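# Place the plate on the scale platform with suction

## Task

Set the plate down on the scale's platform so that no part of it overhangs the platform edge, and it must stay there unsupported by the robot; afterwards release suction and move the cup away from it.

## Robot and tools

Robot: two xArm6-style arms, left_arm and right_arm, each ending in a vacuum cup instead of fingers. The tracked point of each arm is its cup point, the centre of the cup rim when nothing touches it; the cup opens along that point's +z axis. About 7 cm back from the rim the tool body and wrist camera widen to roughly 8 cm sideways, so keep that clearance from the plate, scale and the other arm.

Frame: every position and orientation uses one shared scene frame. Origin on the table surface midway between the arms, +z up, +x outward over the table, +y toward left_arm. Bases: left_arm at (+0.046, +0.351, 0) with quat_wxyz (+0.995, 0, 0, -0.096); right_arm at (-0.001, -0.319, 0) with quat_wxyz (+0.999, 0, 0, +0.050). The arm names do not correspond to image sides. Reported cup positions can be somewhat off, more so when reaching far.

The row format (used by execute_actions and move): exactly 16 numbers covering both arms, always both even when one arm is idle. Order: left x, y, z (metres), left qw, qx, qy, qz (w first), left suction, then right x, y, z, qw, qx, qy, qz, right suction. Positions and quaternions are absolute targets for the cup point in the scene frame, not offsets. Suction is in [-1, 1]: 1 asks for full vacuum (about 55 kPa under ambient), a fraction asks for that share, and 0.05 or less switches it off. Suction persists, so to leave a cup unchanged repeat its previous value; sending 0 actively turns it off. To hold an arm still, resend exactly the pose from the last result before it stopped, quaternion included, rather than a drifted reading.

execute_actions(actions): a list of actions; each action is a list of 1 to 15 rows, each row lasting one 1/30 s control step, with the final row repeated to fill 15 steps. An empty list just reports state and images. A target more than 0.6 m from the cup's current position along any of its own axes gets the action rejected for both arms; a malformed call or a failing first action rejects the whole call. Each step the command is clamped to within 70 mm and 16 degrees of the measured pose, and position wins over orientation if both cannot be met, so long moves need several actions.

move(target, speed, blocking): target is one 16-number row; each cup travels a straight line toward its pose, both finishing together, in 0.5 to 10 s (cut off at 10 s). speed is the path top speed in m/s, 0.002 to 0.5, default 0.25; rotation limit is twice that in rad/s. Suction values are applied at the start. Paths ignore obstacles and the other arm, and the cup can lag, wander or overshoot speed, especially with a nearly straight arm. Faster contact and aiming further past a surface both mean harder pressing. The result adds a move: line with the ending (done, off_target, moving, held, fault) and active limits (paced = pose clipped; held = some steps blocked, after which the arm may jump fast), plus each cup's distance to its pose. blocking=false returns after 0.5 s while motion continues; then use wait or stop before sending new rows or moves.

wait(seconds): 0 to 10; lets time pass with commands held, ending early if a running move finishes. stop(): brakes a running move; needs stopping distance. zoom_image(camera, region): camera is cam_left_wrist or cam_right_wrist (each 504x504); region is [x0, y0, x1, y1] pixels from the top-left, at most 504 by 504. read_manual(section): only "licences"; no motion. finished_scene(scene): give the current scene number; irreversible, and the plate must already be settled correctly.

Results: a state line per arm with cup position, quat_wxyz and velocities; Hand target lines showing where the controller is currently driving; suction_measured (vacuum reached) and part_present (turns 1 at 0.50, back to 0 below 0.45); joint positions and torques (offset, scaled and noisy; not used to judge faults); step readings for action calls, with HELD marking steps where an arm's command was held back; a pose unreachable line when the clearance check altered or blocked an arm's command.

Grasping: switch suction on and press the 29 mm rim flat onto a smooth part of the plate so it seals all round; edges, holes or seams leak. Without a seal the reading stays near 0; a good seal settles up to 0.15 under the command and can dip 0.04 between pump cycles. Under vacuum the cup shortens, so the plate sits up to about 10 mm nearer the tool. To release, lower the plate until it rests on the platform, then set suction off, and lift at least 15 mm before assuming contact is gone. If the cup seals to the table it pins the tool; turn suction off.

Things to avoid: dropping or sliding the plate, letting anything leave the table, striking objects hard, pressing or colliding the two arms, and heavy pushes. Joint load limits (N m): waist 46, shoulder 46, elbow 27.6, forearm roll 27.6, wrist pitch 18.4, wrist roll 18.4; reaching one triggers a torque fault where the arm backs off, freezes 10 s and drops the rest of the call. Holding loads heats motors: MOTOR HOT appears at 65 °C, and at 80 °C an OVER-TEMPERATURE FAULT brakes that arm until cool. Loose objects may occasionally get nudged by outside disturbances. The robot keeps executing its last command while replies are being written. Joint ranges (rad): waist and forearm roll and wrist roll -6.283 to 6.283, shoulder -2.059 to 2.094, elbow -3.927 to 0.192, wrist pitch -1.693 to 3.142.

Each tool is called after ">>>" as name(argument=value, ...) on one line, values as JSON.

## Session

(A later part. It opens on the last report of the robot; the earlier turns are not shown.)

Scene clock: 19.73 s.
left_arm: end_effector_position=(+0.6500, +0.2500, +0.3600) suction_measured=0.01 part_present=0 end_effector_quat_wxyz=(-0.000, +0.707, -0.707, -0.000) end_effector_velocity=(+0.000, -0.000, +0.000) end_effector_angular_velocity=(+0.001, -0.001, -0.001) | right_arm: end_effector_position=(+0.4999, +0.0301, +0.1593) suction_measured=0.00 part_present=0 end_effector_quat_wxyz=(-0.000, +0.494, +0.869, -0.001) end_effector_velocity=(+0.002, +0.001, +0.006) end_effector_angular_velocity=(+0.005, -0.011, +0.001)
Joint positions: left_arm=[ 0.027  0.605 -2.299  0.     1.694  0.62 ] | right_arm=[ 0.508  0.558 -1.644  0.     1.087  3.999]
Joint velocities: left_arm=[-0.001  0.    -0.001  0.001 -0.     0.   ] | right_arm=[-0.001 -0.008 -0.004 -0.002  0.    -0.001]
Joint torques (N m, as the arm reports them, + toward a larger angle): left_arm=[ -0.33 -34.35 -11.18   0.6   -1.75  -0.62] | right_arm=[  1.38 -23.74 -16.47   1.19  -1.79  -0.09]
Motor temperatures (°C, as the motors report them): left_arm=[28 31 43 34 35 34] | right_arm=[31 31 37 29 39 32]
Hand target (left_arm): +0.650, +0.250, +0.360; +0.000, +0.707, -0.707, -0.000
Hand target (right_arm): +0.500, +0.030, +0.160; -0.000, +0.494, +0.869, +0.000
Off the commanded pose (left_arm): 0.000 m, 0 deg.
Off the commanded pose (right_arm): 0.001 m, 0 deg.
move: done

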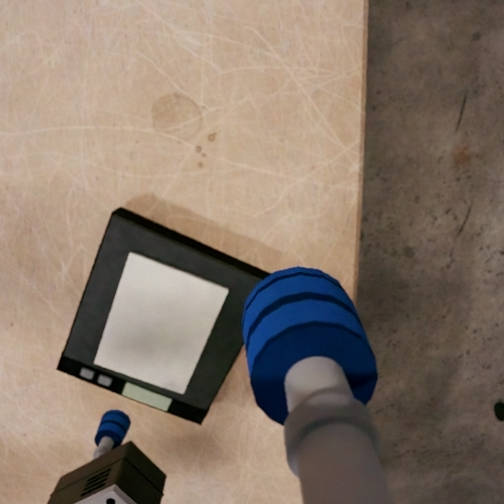

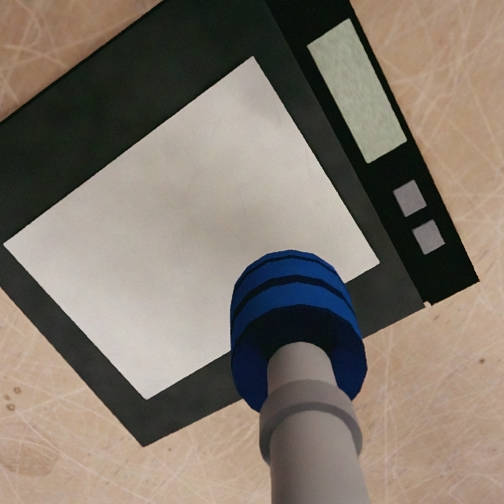

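>>> move(target=[0.65,0.25,0.36,0,-0.707,0.707,0,0, 0.519,0.073,0.06,0,0.4945,0.8692,0,1], speed=0.25)

>>> move(target=[0.65,0.25,0.36,0,-0.707,0.707,0,0, 0.519,0.073,0.043,0,0.4945,0.8692,0,1], speed=0.04)

>>> execute_actions(actions=[[[0.65,0.25,0.36,0,-0.707,0.707,0,0, 0.519,0.073,0.043,0,0.4945,0.8692,0,1]],[[0.65,0.25,0.36,0,-0.707,0.707,0,0, 0.519,0.073,0.049,0,0.4945,0.8692,0,1]],[[0.65,0.25,0.36,0,-0.707,0.707,0,0, 0.5222,0.0798,0.049,0,0.4945,0.8692,0,1]],[[0.65,0.25,0.36,0,-0.707,0.707,0,0, 0.5222,0.0798,0.046,0,0.4945,0.8692,0,1],[0.65,0.25,0.36,0,-0.707,0.707,0,0, 0.5222,0.0798,0.046,0,0.4945,0.8692,0,1],[0.65,0.25,0.36,0,-0.707,0.707,0,0, 0.5222,0.0798,0.046,0,0.4945,0.8692,0,1],[0.65,0.25,0.36,0,-0.707,0.707,0,0, 0.5222,0.0798,0.046,0,0.4945,0.8692,0,1],[0.65,0.25,0.36,0,-0.707,0.707,0,0, 0.5222,0.0798,0.043,0,0.4945,0.8692,0,1],[0.65,0.25,0.36,0,-0.707,0.707,0,0, 0.5222,0.0798,0.043,0,0.4945,0.8692,0,1],[0.65,0.25,0.36,0,-0.707,0.707,0,0, 0.5222,0.0798,0.043,0,0.4945,0.8692,0,1],[0.65,0.25,0.36,0,-0.707,0.707,0,0, 0.5222,0.0798,0.043,0,0.4945,0.8692,0,1],[0.65,0.25,0.36,0,-0.707,0.707,0,0, 0.5222,0.0798,0.041,0,0.4945,0.8692,0,1]],[[0.65,0.25,0.36,0,-0.707,0.707,0,0, 0.5222,0.0798,0.042,0,0.4945,0.8692,0,0]]])

>>> move(target=[0.65,0.25,0.36,0,-0.707,0.707,0,0, 0.5225,0.080,0.16,0,0.4945,0.8692,0,0], speed=0.15)

>>> zoom_image(camera="cam_left_wrist", region=[30, 180, 290, 440])

Scene clock: 22.10 s.
left_arm: end_effector_position=(+0.6500, +0.2500, +0.3600) suction_measured=0.01 part_present=0 end_effector_quat_wxyz=(+0.000, +0.707, -0.707, -0.000) end_effector_velocity=(-0.000, -0.001, +0.000) end_effector_angular_velocity=(-0.001, +0.000, -0.001) | right_arm: end_effector_position=(+0.5192, +0.0729, +0.0608) suction_measured=0.00 part_present=0 end_effector_quat_wxyz=(+0.000, +0.495, +0.869, +0.001) end_effector_velocity=(-0.003, -0.002, -0.009) end_effector_angular_velocity=(-0.011, +0.013, +0.001)
Joint positions: left_arm=[ 0.027  0.605 -2.299  0.     1.694  0.62 ] | right_arm=[ 0.545  0.841 -1.821 -0.     0.978  4.036]
Joint velocities: left_arm=[-0.001  0.    -0.    -0.001  0.    -0.   ] | right_arm=[ 0.001  0.012  0.002 -0.001  0.004  0.001]
Joint torques (N m, as the arm reports them, + toward a larger angle): left_arm=[ -0.26 -34.31 -11.11   0.6   -1.81  -0.6 ] | right_arm=[  1.11 -26.92 -16.02   0.79  -1.83   0.04]
Motor temperatures (°C, as the motors report them): left_arm=[28 31 43 34 35 34] | right_arm=[31 31 37 29 39 32]
Hand target (left_arm): +0.650, +0.250, +0.360; +0.000, +0.707, -0.707, +0.000
Hand target (right_arm): +0.519, +0.073, +0.060; +0.000, +0.495, +0.869, -0.000
Off the commanded pose (left_arm): 0.000 m, 0 deg.
Off the commanded pose (right_arm): 0.001 m, 0 deg.
move: done

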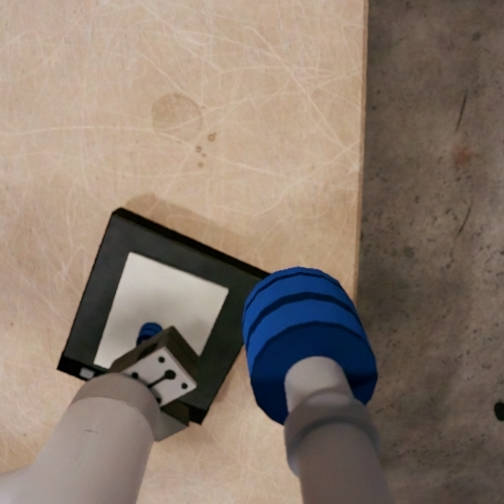

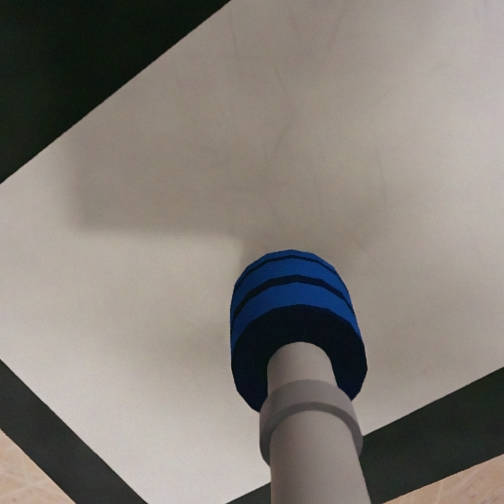

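Scene clock: 22.90 s.
left_arm: end_effector_position=(+0.6500, +0.2500, +0.3600) suction_measured=0.01 part_present=0 end_effector_quat_wxyz=(+0.000, +0.707, -0.707, -0.000) end_effector_velocity=(-0.000, +0.000, +0.001) end_effector_angular_velocity=(+0.000, -0.002, +0.000) | right_arm: end_effector_position=(+0.5188, +0.0729, +0.0428) suction_measured=0.70 part_present=1 end_effector_quat_wxyz=(-0.000, +0.494, +0.869, -0.000) end_effector_velocity=(+0.002, +0.001, +0.003) end_effector_angular_velocity=(+0.005, -0.006, -0.001)
Joint positions: left_arm=[ 0.027  0.605 -2.299  0.     1.694  0.62 ] | right_arm=[ 0.545  0.871 -1.819  0.     0.948  4.036]
Joint velocities: left_arm=[ 0.    -0.002  0.     0.001  0.    -0.   ] | right_arm=[-0.    -0.002 -0.004  0.    -0.002  0.   ]
Joint torques (N m, as the arm reports them, + toward a larger angle): left_arm=[ -0.36 -34.44 -11.22   0.73  -1.8   -0.55] | right_arm=[  1.65 -28.24 -16.3    1.25  -1.69  -0.07]
Motor temperatures (°C, as the motors report them): left_arm=[28 31 43 34 35 34] | right_arm=[31 31 37 29 39 32]
Hand target (left_arm): +0.650, +0.250, +0.360; +0.000, +0.707, -0.707, +0.000
Hand target (right_arm): +0.519, +0.073, +0.043; +0.000, +0.494, +0.869, -0.000
Off the commanded pose (left_arm): 0.000 m, 0 deg.
Off the commanded pose (right_arm): 0.000 m, 0 deg.
move: done

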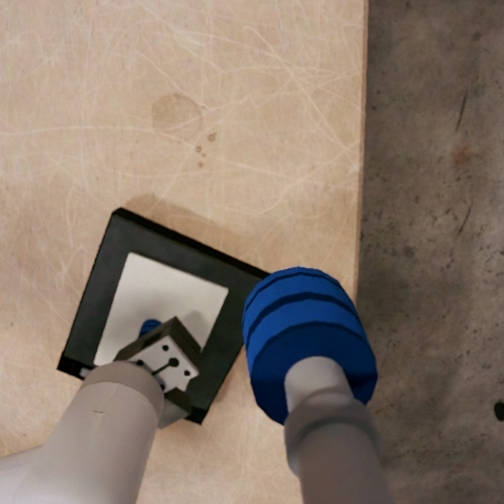

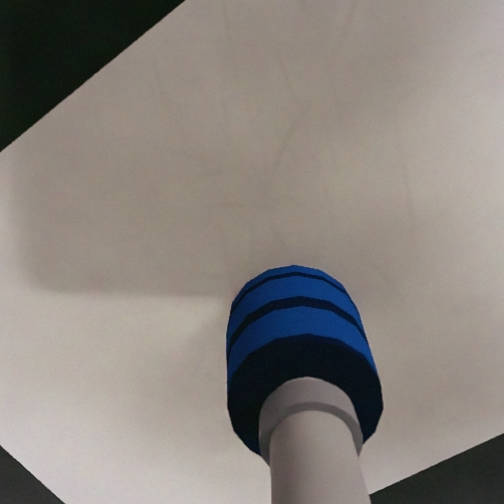

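Scene clock: 25.40 s.
left_arm: end_effector_position=(+0.6500, +0.2500, +0.3600) suction_measured=0.01 part_present=0 end_effector_quat_wxyz=(+0.000, +0.707, -0.707, -0.000) end_effector_velocity=(+0.001, +0.001, +0.000) end_effector_angular_velocity=(-0.000, -0.002, +0.001) | right_arm: end_effector_position=(+0.5226, +0.0801, +0.0427) suction_measured=0.00 part_present=0 end_effector_quat_wxyz=(+0.000, +0.494, +0.869, +0.001) end_effector_velocity=(-0.001, -0.001, -0.002) end_effector_angular_velocity=(-0.003, +0.004, +0.000)
Joint positions: left_arm=[ 0.027  0.605 -2.299  0.     1.694  0.62 ] | right_arm=[ 0.55   0.9   -1.869  0.     0.968  4.042]
Joint velocities: left_arm=[ 0.001  0.001 -0.002  0.    -0.001  0.   ] | right_arm=[ 0.     0.002  0.002 -0.     0.001  0.   ]
Joint torques (N m, as the arm reports them, + toward a larger angle): left_arm=[ -0.31 -34.35 -11.11   0.6   -1.77  -0.54] | right_arm=[  0.87 -23.1  -12.28   0.86  -0.75  -0.03]
Motor temperatures (°C, as the motors report them): left_arm=[28 31 43 34 35 34] | right_arm=[31 31 38 29 39 32]
Hand target (left_arm): +0.650, +0.250, +0.360; +0.000, +0.707, -0.707, +0.000
Hand target (right_arm): +0.522, +0.080, +0.042; +0.000, +0.494, +0.869, -0.000
Off the commanded pose (left_arm): 0.000 m, 0 deg.
Off the commanded pose (right_arm): 0.001 m, 0 deg.
Step readings (end_effector_position; steps 1 to 15: 1st action; 16 to 30: 2nd action; 31 to 45: 3rd action; 46 to 60: 4th action; 61 to 75: 5th action):
0: left_arm (+0.6500, +0.2500, +0.3600) | right_arm (+0.5188, +0.0729, +0.0428)
1: left_arm (+0.6500, +0.2500, +0.3600) | right_arm (+0.5189, +0.0729, +0.0429)
2: left_arm (+0.6500, +0.2500, +0.3600) | right_arm (+0.5189, +0.0730, +0.0430)
4: left_arm (+0.6500, +0.2500, +0.3600) | right_arm (+0.5190, +0.0730, +0.0430)
8: left_arm (+0.6500, +0.2500, +0.3600) | right_arm (+0.5190, +0.0730, +0.0430)
15: left_arm (+0.6500, +0.2500, +0.3600) | right_arm (+0.5190, +0.0730, +0.0430)
16: left_arm (+0.6500, +0.2500, +0.3600) | right_arm (+0.5190, +0.0730, +0.0430)
17: left_arm (+0.6500, +0.2500, +0.3600) | right_arm (+0.5187, +0.0728, +0.0436)
19: left_arm (+0.6500, +0.2500, +0.3600) | right_arm (+0.5188, +0.0728, +0.0465)
23: left_arm (+0.6500, +0.2500, +0.3600) | right_arm (+0.5194, +0.0733, +0.0496)
30: left_arm (+0.6500, +0.2500, +0.3600) | right_arm (+0.5189, +0.0730, +0.0488)
31: left_arm (+0.6500, +0.2500, +0.3600) | right_arm (+0.5190, +0.0730, +0.0489)
32: left_arm (+0.6500, +0.2500, +0.3600) | right_arm (+0.5193, +0.0735, +0.0490)
34: left_arm (+0.6500, +0.2500, +0.3600) | right_arm (+0.5211, +0.0770, +0.0492)
38: left_arm (+0.6500, +0.2500, +0.3600) | right_arm (+0.5218, +0.0796, +0.0488)
45: left_arm (+0.6500, +0.2500, +0.3600) | right_arm (+0.5222, +0.0797, +0.0490)
46: left_arm (+0.6500, +0.2500, +0.3600) | right_arm (+0.5222, +0.0798, +0.0490)
47: left_arm (+0.6500, +0.2500, +0.3600) | right_arm (+0.5224, +0.0799, +0.0487)
49: left_arm (+0.6500, +0.2500, +0.3600) | right_arm (+0.5223, +0.0799, +0.0472)
53: left_arm (+0.6500, +0.2500, +0.3600) | right_arm (+0.5221, +0.0797, +0.0439)
60: left_arm (+0.6500, +0.2500, +0.3600) | right_arm (+0.5225, +0.0800, +0.0418)
61: left_arm (+0.6500, +0.2500, +0.3600) | right_arm (+0.5225, +0.0800, +0.0419)
62: left_arm (+0.6500, +0.2500, +0.3600) | right_arm (+0.5229, +0.0803, +0.0428)
64: left_arm (+0.6500, +0.2500, +0.3600) | right_arm (+0.5234, +0.0808, +0.0444)
68: left_arm (+0.6500, +0.2500, +0.3600) | right_arm (+0.5229, +0.0804, +0.0434)
75: end_effector_position above

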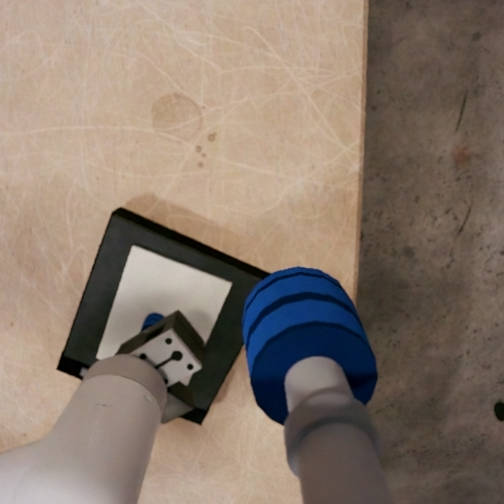

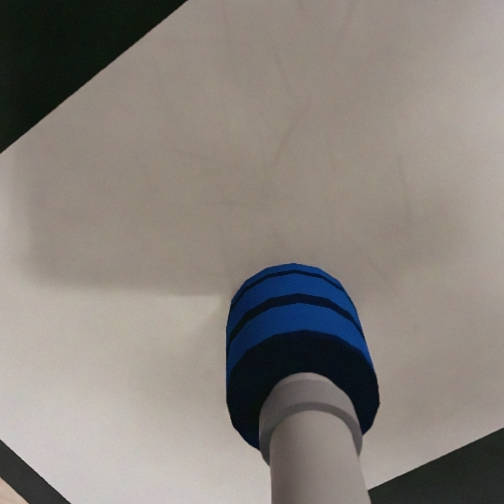

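Scene clock: 26.60 s.
left_arm: end_effector_position=(+0.6500, +0.2500, +0.3600) suction_measured=0.01 part_present=0 end_effector_quat_wxyz=(+0.000, +0.707, -0.707, -0.000) end_effector_velocity=(-0.000, -0.001, +0.001) end_effector_angular_velocity=(-0.000, -0.001, -0.002) | right_arm: end_effector_position=(+0.5224, +0.0799, +0.1589) suction_measured=0.00 part_present=0 end_effector_quat_wxyz=(-0.000, +0.494, +0.869, -0.001) end_effector_velocity=(+0.002, +0.001, +0.006) end_effector_angular_velocity=(+0.005, -0.008, +0.000)
Joint positions: left_arm=[ 0.027  0.605 -2.299  0.     1.694  0.62 ] | right_arm=[ 0.55   0.761 -1.973  0.     1.214  4.042]
Joint velocities: left_arm=[-0.002 -0.001 -0.     0.     0.     0.   ] | right_arm=[ 0.    -0.004 -0.009 -0.002  0.004  0.   ]
Joint torques (N m, as the arm reports them, + toward a larger angle): left_arm=[ -0.31 -34.32 -11.17   0.67  -1.82  -0.56] | right_arm=[  1.47 -27.03 -16.78   1.01  -1.71  -0.08]
Motor temperatures (°C, as the motors report them): left_arm=[28 31 43 34 35 34] | right_arm=[31 32 38 29 39 32]
Hand target (left_arm): +0.650, +0.250, +0.360; +0.000, +0.707, -0.707, -0.000
Hand target (right_arm): +0.523, +0.080, +0.160; -0.000, +0.494, +0.869, +0.000
Off the commanded pose (left_arm): 0.000 m, 0 deg.
Off the commanded pose (right_arm): 0.001 m, 0 deg.
move: done

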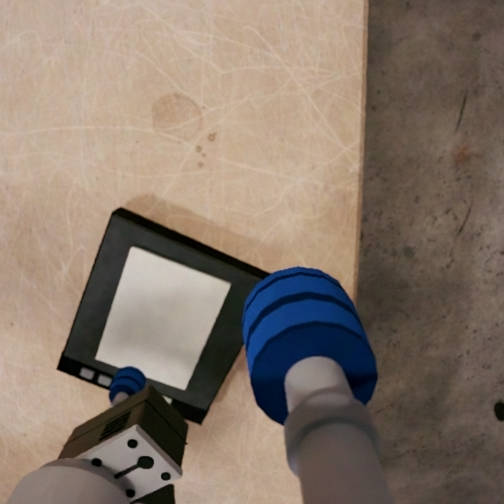

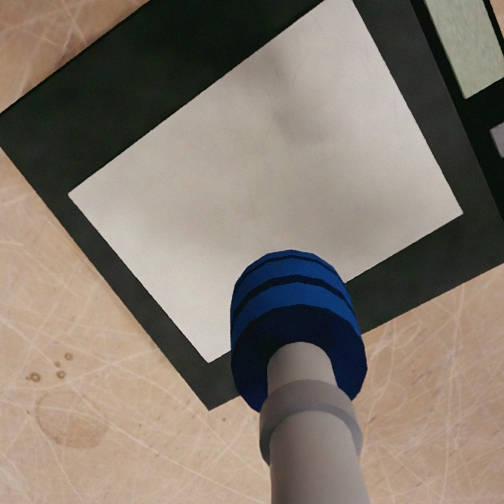

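Region (30, 180, 290, 440) of cam_left_wrist's 504x504 image, scaled by 1.938, with more detail than that image has.

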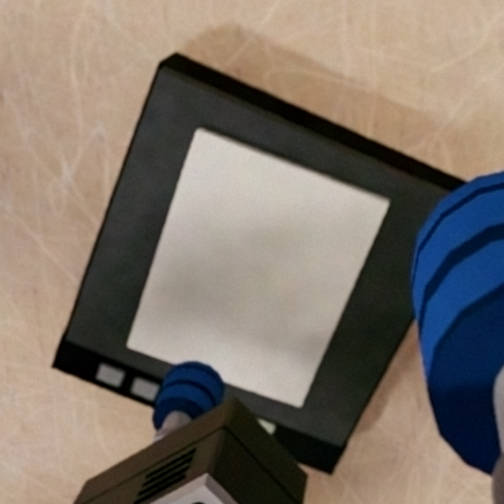

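Inside on all sides.

>>> finished_scene(scene=1)

The scene is finished: the task was done.


## Next scene

The same job, from a new start.

>>> execute_actions(actions=[])

Scene clock: 0.00 s.
left_arm: end_effector_position=(+0.4377, +0.2759, +0.2691) suction_measured=0.00 part_present=0 end_effector_quat_wxyz=(-0.003, -0.165, +0.986, +0.003) end_effector_velocity=(-0.000, +0.000, -0.000) end_effector_angular_velocity=(+0.001, +0.001, -0.000) | right_arm: end_effector_position=(+0.3964, -0.2794, +0.2711) suction_measured=0.00 part_present=0 end_effector_quat_wxyz=(-0.002, +0.212, +0.977, -0.000) end_effector_velocity=(-0.000, -0.000, -0.000) end_effector_angular_velocity=(-0.000, +0.000, +0.000)
Joint positions: left_arm=[ 0.001 -0.262 -0.925  0.003  1.195  1.833] | right_arm=[-0.001 -0.263 -0.928  0.     1.195  2.883]
Joint velocities: left_arm=[-0.    -0.001  0.001  0.001  0.     0.   ] | right_arm=[-0.  0.  0.  0. -0. -0.]
Joint torques (N m, as the arm reports them, + toward a larger angle): no reading
Motor temperatures (°C, as the motors report them): left_arm=[28 29 37 34 35 34] | right_arm=[31 29 32 29 39 32]
Hand target (left_arm): +0.438, +0.276, +0.269; -0.003, -0.165, +0.986, +0.003
Hand target (right_arm): +0.396, -0.279, +0.271; -0.002, +0.212, +0.977, -0.000

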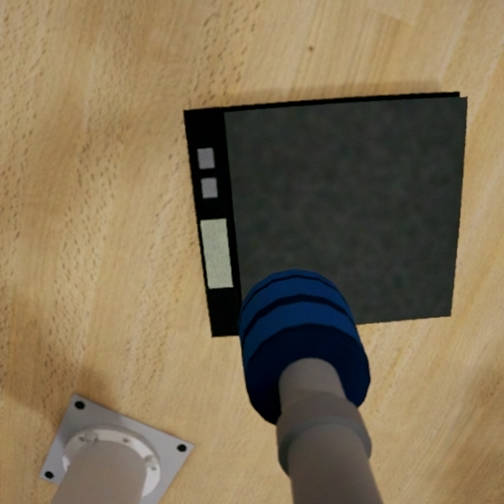

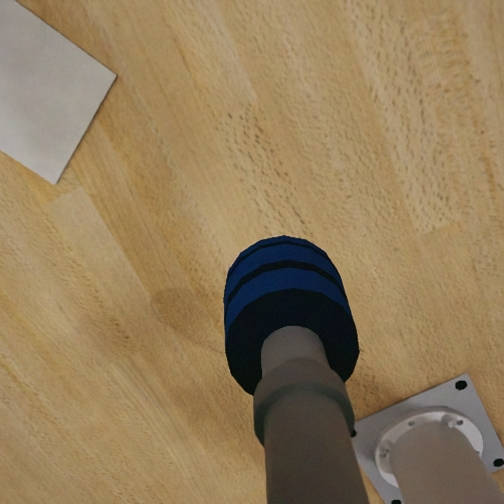

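>>> move(target=[0.544,-0.10,0.12,0,-0.165,0.986,0,0, 0.3964,-0.2794,0.2711,-0.002,0.212,0.977,0,0], speed=0.35)

Scene clock: 3.03 s.
left_arm: end_effector_position=(+0.5448, -0.0988, +0.1195) suction_measured=0.00 part_present=0 end_effector_quat_wxyz=(+0.002, -0.165, +0.986, +0.001) end_effector_velocity=(+0.000, -0.001, -0.001) end_effector_angular_velocity=(+0.005, +0.007, +0.000) | right_arm: end_effector_position=(+0.3964, -0.2794, +0.2711) suction_measured=0.00 part_present=0 end_effector_quat_wxyz=(-0.002, +0.212, +0.977, -0.000) end_effector_velocity=(-0.000, -0.000, +0.000) end_effector_angular_velocity=(-0.000, -0.000, +0.000)
Joint positions: left_arm=[-0.543  0.856 -2.02   0.005  1.163  1.287] | right_arm=[-0.002 -0.263 -0.929  0.001  1.196  2.882]
Joint velocities: left_arm=[-0.001  0.016 -0.027 -0.001  0.019 -0.   ] | right_arm=[-0. -0. -0. -0.  0. -0.]
Joint torques (N m, as the arm reports them, + toward a larger angle): left_arm=[ -0.45 -39.78 -11.85   0.75  -1.91  -0.64] | right_arm=[  1.44 -11.62 -16.53   1.08  -1.78  -0.19]
Motor temperatures (°C, as the motors report them): left_arm=[28 29 39 34 35 34] | right_arm=[31 29 34 29 39 32]
Hand target (left_arm): +0.545, -0.099, +0.119; +0.002, -0.165, +0.986, +0.001
Hand target (right_arm): +0.396, -0.279, +0.271; -0.002, +0.212, +0.977, -0.000
Off the commanded pose (left_arm): 0.002 m, 0 deg.
Off the commanded pose (right_arm): 0.000 m, 0 deg.
move: done

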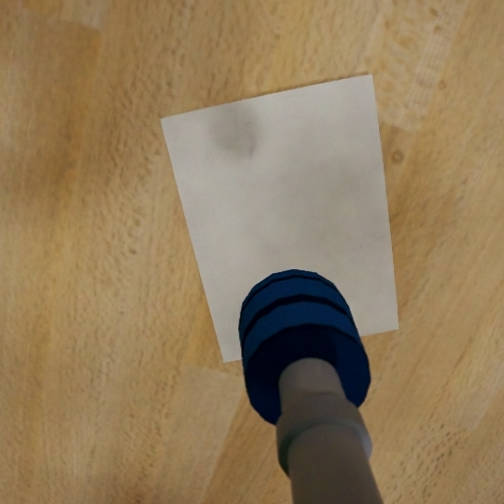

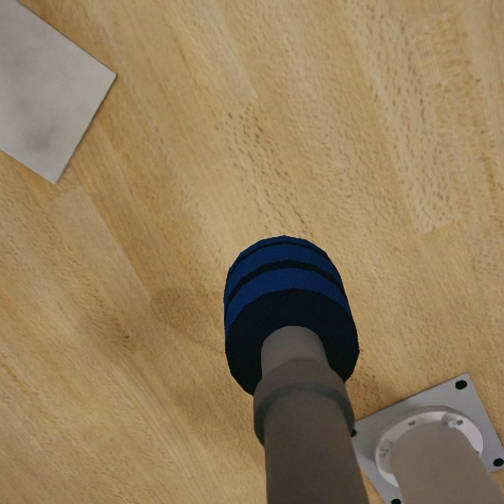

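>>> move(target=[0.535,-0.110,0.025,0,-0.165,0.986,0,1, 0.3964,-0.2794,0.2711,-0.002,0.212,0.977,0,0], speed=0.25)

>>> move(target=[0.535,-0.110,0.003,0,-0.165,0.986,0,1, 0.3964,-0.2794,0.2711,-0.002,0.212,0.977,0,0], speed=0.04)

Scene clock: 4.87 s.
left_arm: end_effector_position=(+0.5349, -0.1099, +0.0258) suction_measured=0.00 part_present=0 end_effector_quat_wxyz=(+0.000, -0.165, +0.986, -0.001) end_effector_velocity=(-0.003, +0.002, -0.007) end_effector_angular_velocity=(+0.009, +0.009, -0.001) | right_arm: end_effector_position=(+0.3964, -0.2794, +0.2711) suction_measured=0.00 part_present=0 end_effector_quat_wxyz=(-0.002, +0.212, +0.977, +0.000) end_effector_velocity=(-0.000, -0.000, -0.000) end_effector_angular_velocity=(-0.001, +0.000, +0.000)
Joint positions: left_arm=[-0.564  0.987 -1.974 -0.     0.986  1.269] | right_arm=[-0.002 -0.263 -0.929  0.001  1.196  2.882]
Joint velocities: left_arm=[-0.001  0.007  0.004  0.     0.001 -0.   ] | right_arm=[-0.     0.    -0.    -0.001  0.     0.   ]
Joint torques (N m, as the arm reports them, + toward a larger angle): left_arm=[ -0.34 -40.47 -11.66   0.75  -1.81  -0.6 ] | right_arm=[  1.41 -11.69 -16.36   1.17  -1.67  -0.09]
Motor temperatures (°C, as the motors report them): left_arm=[28 30 40 34 35 34] | right_arm=[31 29 34 29 39 32]
Hand target (left_arm): +0.535, -0.110, +0.025; -0.000, -0.165, +0.986, -0.000
Hand target (right_arm): +0.396, -0.279, +0.271; -0.002, +0.212, +0.977, +0.000
Off the commanded pose (left_arm): 0.001 m, 0 deg.
Off the commanded pose (right_arm): 0.000 m, 0 deg.
move: done

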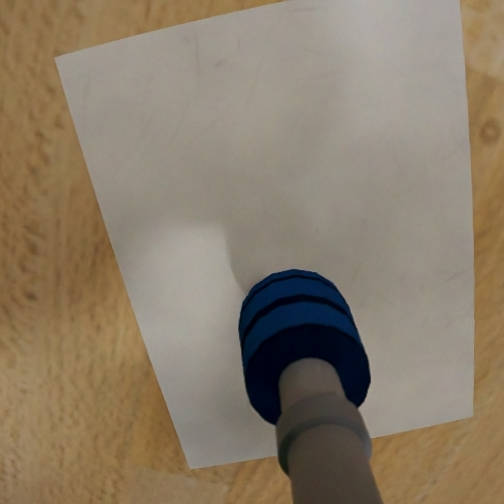

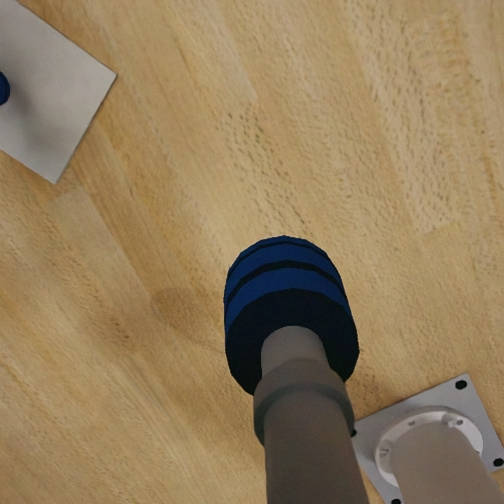

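Scene clock: 5.73 s.
left_arm: end_effector_position=(+0.5349, -0.1099, +0.0030) suction_measured=0.33 part_present=0 end_effector_quat_wxyz=(-0.000, -0.165, +0.986, +0.000) end_effector_velocity=(+0.003, -0.002, +0.005) end_effector_angular_velocity=(-0.007, -0.008, +0.001) | right_arm: end_effector_position=(+0.3964, -0.2794, +0.2711) suction_measured=0.00 part_present=0 end_effector_quat_wxyz=(-0.002, +0.212, +0.977, +0.000) end_effector_velocity=(-0.000, +0.000, +0.000) end_effector_angular_velocity=(+0.002, +0.000, -0.001)
Joint positions: left_arm=[-0.564  1.03  -1.984 -0.     0.954  1.269] | right_arm=[-0.002 -0.263 -0.929  0.001  1.196  2.882]
Joint velocities: left_arm=[ 0.001 -0.003 -0.007  0.    -0.002 -0.   ] | right_arm=[-0.    -0.     0.     0.002 -0.     0.   ]
Joint torques (N m, as the arm reports them, + toward a larger angle): left_arm=[ -0.23 -41.08 -11.8    0.69  -1.84  -0.6 ] | right_arm=[  1.38 -10.92 -16.73   1.17  -1.68   0.05]
Motor temperatures (°C, as the motors report them): left_arm=[28 30 40 34 35 34] | right_arm=[31 29 35 29 39 32]
Hand target (left_arm): +0.535, -0.110, +0.003; -0.000, -0.165, +0.986, -0.000
Hand target (right_arm): +0.396, -0.279, +0.271; -0.002, +0.212, +0.977, -0.000
Off the commanded pose (left_arm): 0.000 m, 0 deg.
Off the commanded pose (right_arm): 0.000 m, 0 deg.
move: done

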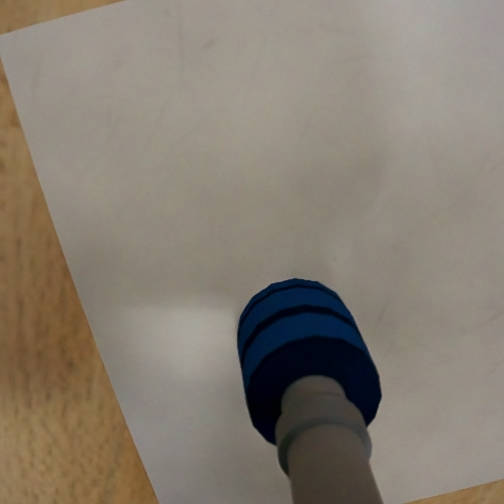

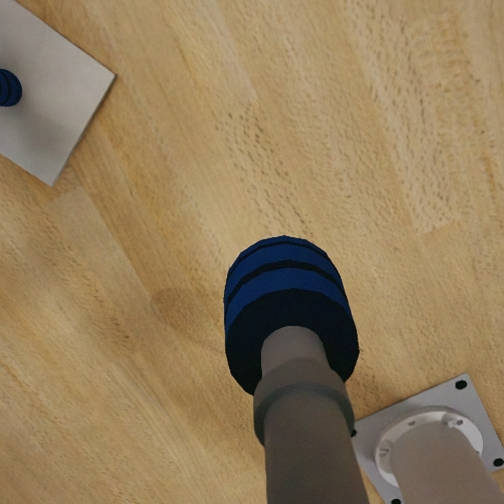

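>>> move(target=[0.525,-0.08,0.09,0,-0.14,0.990,0,1, 0.34,-0.20,0.34,0,0.40,0.9165,0,0], speed=0.25)

>>> move(target=[0.428,0.198,0.06,0,-0.1071,0.9942,0,1, 0.29,-0.03,0.38,0,0.707,0.707,0,0], speed=0.3)

>>> zoom_image(camera="cam_right_wrist", region=[0, 200, 300, 500])

Scene clock: 7.70 s.
left_arm: end_effector_position=(+0.5250, -0.0801, +0.0894) suction_measured=0.98 part_present=1 end_effector_quat_wxyz=(-0.000, -0.140, +0.990, +0.000) end_effector_velocity=(+0.002, -0.000, +0.004) end_effector_angular_velocity=(-0.005, -0.004, +0.001) | right_arm: end_effector_position=(+0.3403, -0.2001, +0.3397) suction_measured=0.00 part_present=0 end_effector_quat_wxyz=(-0.000, +0.400, +0.917, -0.001) end_effector_velocity=(-0.000, +0.001, +0.002) end_effector_angular_velocity=(-0.001, -0.003, -0.005)
Joint positions: left_arm=[-0.541  0.771 -1.786 -0.     1.016  1.342] | right_arm=[ 0.235 -0.411 -0.995 -0.001  1.406  3.514]
Joint velocities: left_arm=[ 0.002 -0.005 -0.001 -0.001 -0.     0.001] | right_arm=[ 0.004 -0.002 -0.004 -0.002  0.003  0.009]
Joint torques (N m, as the arm reports them, + toward a larger angle): left_arm=[ -0.48 -38.6  -12.04   0.8   -1.93  -0.6 ] | right_arm=[  1.5   -8.41 -16.42   1.23  -1.88  -0.03]
Motor temperatures (°C, as the motors report them): left_arm=[28 30 41 34 35 34] | right_arm=[31 29 35 29 39 32]
Hand target (left_arm): +0.525, -0.080, +0.090; -0.000, -0.140, +0.990, -0.000
Hand target (right_arm): +0.340, -0.200, +0.340; +0.000, +0.400, +0.917, -0.000
Off the commanded pose (left_arm): 0.001 m, 0 deg.
Off the commanded pose (right_arm): 0.000 m, 0 deg.
move: done

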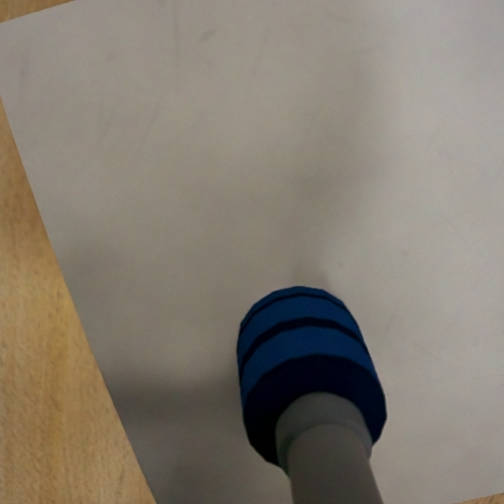

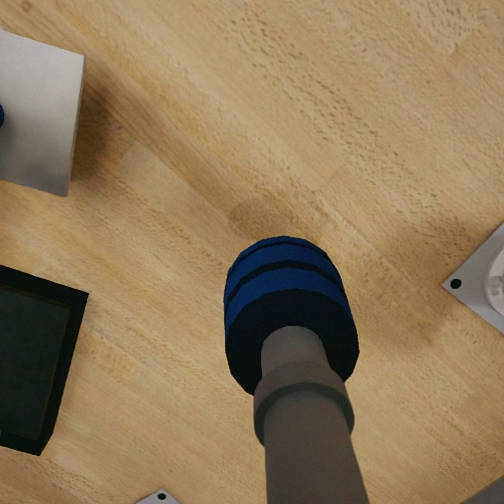

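Scene clock: 9.43 s.
left_arm: end_effector_position=(+0.4266, +0.1969, +0.0611) suction_measured=0.96 part_present=1 end_effector_quat_wxyz=(-0.001, -0.106, +0.994, -0.001) end_effector_velocity=(-0.001, +0.002, -0.001) end_effector_angular_velocity=(+0.000, +0.002, -0.002) | right_arm: end_effector_position=(+0.2904, -0.0301, +0.3799) suction_measured=0.00 part_present=0 end_effector_quat_wxyz=(+0.001, +0.707, +0.707, -0.000) end_effector_velocity=(-0.000, +0.001, +0.000) end_effector_angular_velocity=(-0.002, -0.001, -0.003)
Joint positions: left_arm=[-0.191  0.129 -0.679 -0.007  0.551  1.765] | right_arm=[ 0.681 -0.229 -1.272 -0.001  1.501  4.708]
Joint velocities: left_arm=[ 0.003 -0.003  0.006 -0.001 -0.001  0.006] | right_arm=[ 0.003  0.003 -0.004 -0.002  0.002  0.006]
Joint torques (N m, as the arm reports them, + toward a larger angle): left_arm=[ -0.41 -22.09  -9.61   0.73  -1.97  -0.55] | right_arm=[  1.51 -11.78 -16.19   0.8   -1.89   0.05]
Motor temperatures (°C, as the motors report them): left_arm=[28 31 41 34 35 34] | right_arm=[31 29 36 29 39 32]
Hand target (left_arm): +0.426, +0.197, +0.061; -0.001, -0.107, +0.994, -0.001
Hand target (right_arm): +0.290, -0.030, +0.380; +0.001, +0.707, +0.707, -0.000
Off the commanded pose (left_arm): 0.002 m, 0 deg.
Off the commanded pose (right_arm): 0.000 m, 0 deg.
move: done

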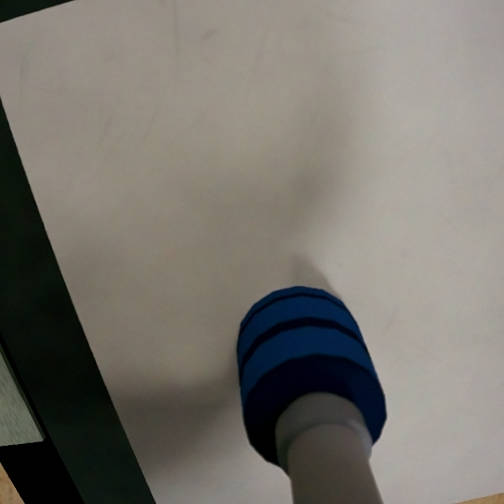

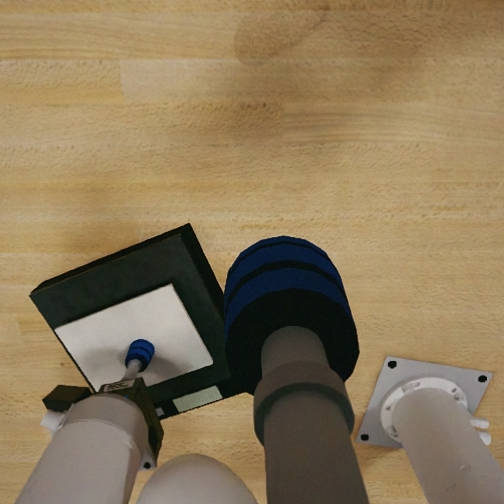

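Region (0, 200, 300, 500) of cam_right_wrist's 504x504 image, scaled by 1.680, with more detail than that image has.

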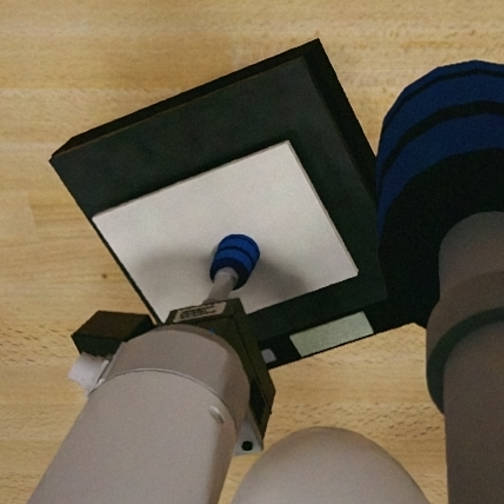

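>>> move(target=[0.430,0.193,0.037,0,-0.1071,0.9942,0,1, 0.29,-0.03,0.38,0,0.707,0.707,0,0], speed=0.04)

>>> zoom_image(camera="cam_right_wrist", region=[0, 200, 300, 500])

Scene clock: 10.57 s.
left_arm: end_effector_position=(+0.4311, +0.1926, +0.0385) suction_measured=0.99 part_present=1 end_effector_quat_wxyz=(+0.002, -0.107, +0.994, -0.001) end_effector_velocity=(-0.000, +0.000, -0.001) end_effector_angular_velocity=(+0.000, +0.001, +0.001) | right_arm: end_effector_position=(+0.2900, -0.0300, +0.3800) suction_measured=0.00 part_present=0 end_effector_quat_wxyz=(+0.000, +0.707, +0.707, -0.000) end_effector_velocity=(-0.000, +0.000, +0.000) end_effector_angular_velocity=(+0.001, +0.001, -0.000)
Joint positions: left_arm=[-0.198  0.207 -0.693 -0.     0.482  1.752] | right_arm=[ 0.681 -0.229 -1.271  0.     1.501  4.708]
Joint velocities: left_arm=[ 0.     0.002  0.001 -0.001 -0.002 -0.001] | right_arm=[-0.    -0.    -0.     0.001  0.     0.   ]
Joint torques (N m, as the arm reports them, + toward a larger angle): left_arm=[ -0.5  -14.59  -6.72   0.82  -1.8   -0.56] | right_arm=[  0.97 -11.13 -16.17   0.8   -1.71   0.13]
Motor temperatures (°C, as the motors report them): left_arm=[28 31 41 34 35 34] | right_arm=[31 29 36 29 39 32]
Hand target (left_arm): +0.430, +0.193, +0.037; -0.000, -0.107, +0.994, -0.000
Hand target (right_arm): +0.290, -0.030, +0.380; -0.000, +0.707, +0.707, -0.000
Off the commanded pose (left_arm): 0.002 m, 0 deg.
Off the commanded pose (right_arm): 0.000 m, 0 deg.
move: done

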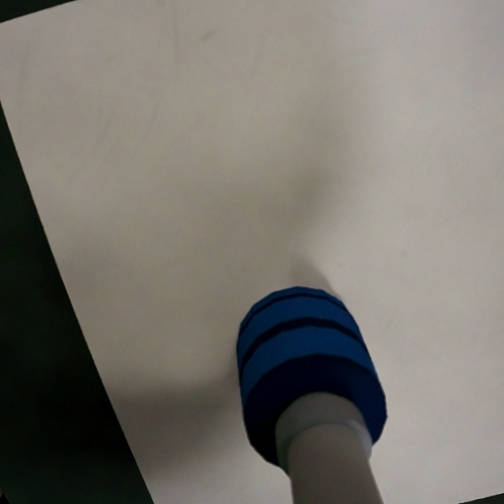

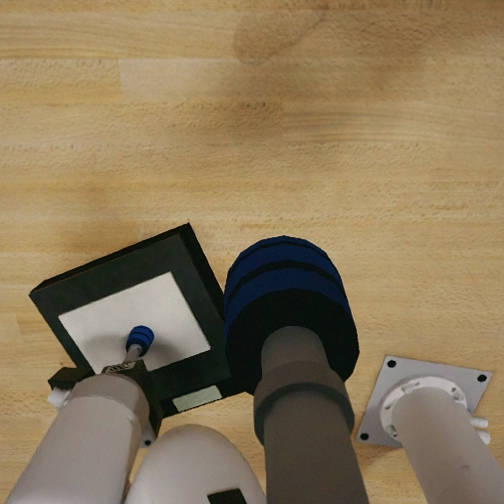

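Region (0, 200, 300, 500) of cam_right_wrist's 504x504 image, scaled by 1.680, with more detail than that image has.

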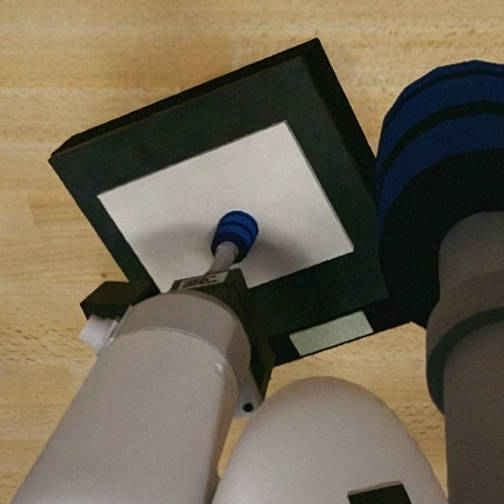

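Good placement; release and lift straight up.

>>> execute_actions(actions=[[[0.431,0.1926,0.040,0,-0.1071,0.9942,0,0, 0.29,-0.03,0.38,0,0.707,0.707,0,0]]])

>>> move(target=[0.431,0.1926,0.16,0,-0.1071,0.9942,0,0, 0.29,-0.03,0.38,0,0.707,0.707,0,0], speed=0.15)

Scene clock: 11.27 s.
left_arm: end_effector_position=(+0.4308, +0.1927, +0.0397) suction_measured=0.00 part_present=0 end_effector_quat_wxyz=(-0.000, -0.107, +0.994, +0.000) end_effector_velocity=(-0.000, -0.001, +0.001) end_effector_angular_velocity=(+0.000, -0.001, -0.003) | right_arm: end_effector_position=(+0.2900, -0.0300, +0.3800) suction_measured=0.00 part_present=0 end_effector_quat_wxyz=(+0.000, +0.707, +0.707, -0.000) end_effector_velocity=(-0.000, -0.000, +0.000) end_effector_angular_velocity=(+0.000, -0.000, +0.000)
Joint positions: left_arm=[-0.198  0.204 -0.696  0.     0.492  1.752] | right_arm=[ 0.681 -0.23  -1.271  0.     1.501  4.708]
Joint velocities: left_arm=[-0.002 -0.003  0.     0.001  0.002 -0.   ] | right_arm=[ 0. -0.  0. -0. -0. -0.]
Joint torques (N m, as the arm reports them, + toward a larger angle): left_arm=[ -0.38 -18.44  -6.89   0.76  -1.04  -0.66] | right_arm=[  1.1  -12.01 -16.18   1.2   -1.77  -0.01]
Motor temperatures (°C, as the motors report them): left_arm=[28 31 41 34 35 34] | right_arm=[31 29 37 29 39 32]
Hand target (left_arm): +0.431, +0.193, +0.040; +0.000, -0.107, +0.994, +0.000
Hand target (right_arm): +0.290, -0.030, +0.380; -0.000, +0.707, +0.707, -0.000
Off the commanded pose (left_arm): 0.000 m, 0 deg.
Off the commanded pose (right_arm): 0.000 m, 0 deg.
Step readings (end_effector_position):
0: left_arm (+0.4310, +0.1926, +0.0383) | right_arm (+0.2900, -0.0300, +0.3800)
1: left_arm (+0.4310, +0.1926, +0.0384) | right_arm (+0.2900, -0.0300, +0.3800)
2: left_arm (+0.4311, +0.1926, +0.0387) | right_arm (+0.2900, -0.0300, +0.3800)
4: left_arm (+0.4308, +0.1926, +0.0389) | right_arm (+0.2900, -0.0300, +0.3800)
8: left_arm (+0.4306, +0.1928, +0.0392) | right_arm (+0.2900, -0.0300, +0.3800)
15: end_effector_position above

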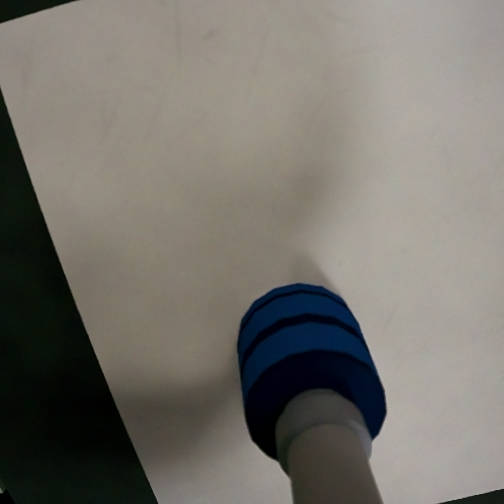

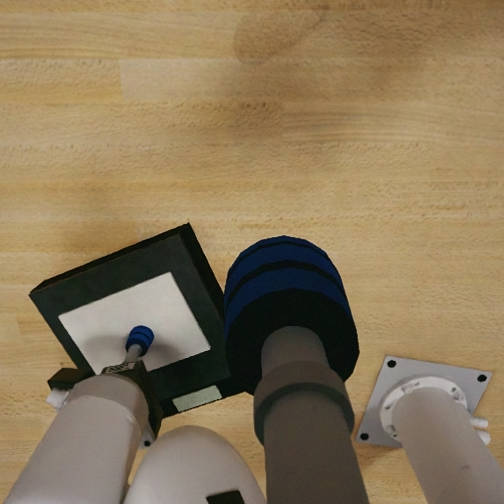

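Scene clock: 12.47 s.
left_arm: end_effector_position=(+0.4315, +0.1927, +0.1592) suction_measured=0.00 part_present=0 end_effector_quat_wxyz=(-0.000, -0.107, +0.994, +0.001) end_effector_velocity=(+0.001, -0.000, +0.003) end_effector_angular_velocity=(-0.002, -0.002, +0.001) | right_arm: end_effector_position=(+0.2900, -0.0300, +0.3800) suction_measured=0.00 part_present=0 end_effector_quat_wxyz=(+0.000, +0.707, +0.707, +0.000) end_effector_velocity=(+0.000, +0.000, -0.000) end_effector_angular_velocity=(+0.000, +0.000, -0.000)
Joint positions: left_arm=[-0.198 -0.077 -0.779  0.001  0.857  1.751] | right_arm=[ 0.681 -0.23  -1.271  0.     1.501  4.708]
Joint velocities: left_arm=[-0.    -0.004 -0.004 -0.001  0.006 -0.   ] | right_arm=[ 0.  0. -0.  0. -0.  0.]
Joint torques (N m, as the arm reports them, + toward a larger angle): left_arm=[ -0.36 -19.26 -11.09   0.72  -1.94  -0.58] | right_arm=[  1.54 -11.58 -15.95   0.63  -1.78   0.04]
Motor temperatures (°C, as the motors report them): left_arm=[28 31 41 34 35 34] | right_arm=[31 30 37 29 39 32]
Hand target (left_arm): +0.432, +0.193, +0.160; +0.000, -0.107, +0.994, +0.000
Hand target (right_arm): +0.290, -0.030, +0.380; -0.000, +0.707, +0.707, +0.000
Off the commanded pose (left_arm): 0.001 m, 0 deg.
Off the commanded pose (right_arm): 0.000 m, 0 deg.
move: done

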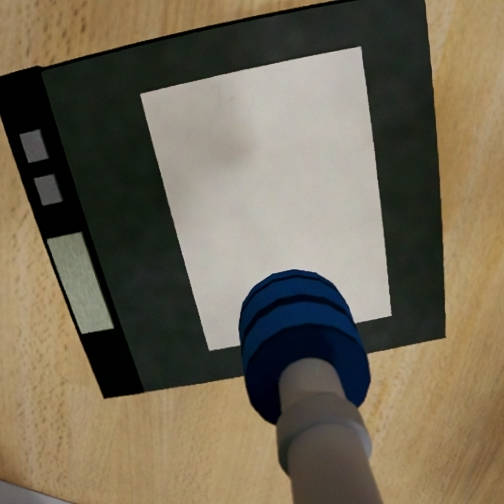

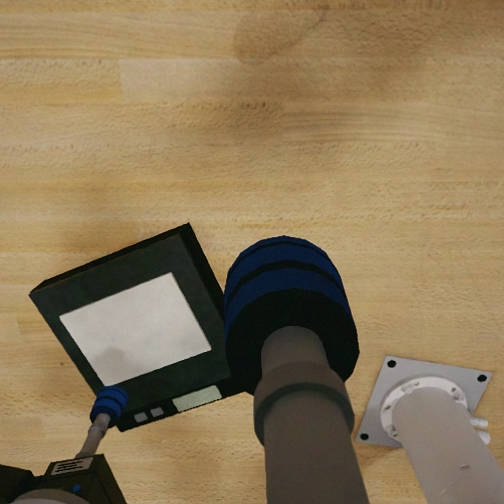

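>>> finished_scene(scene=2)

The scene is finished: the task was done.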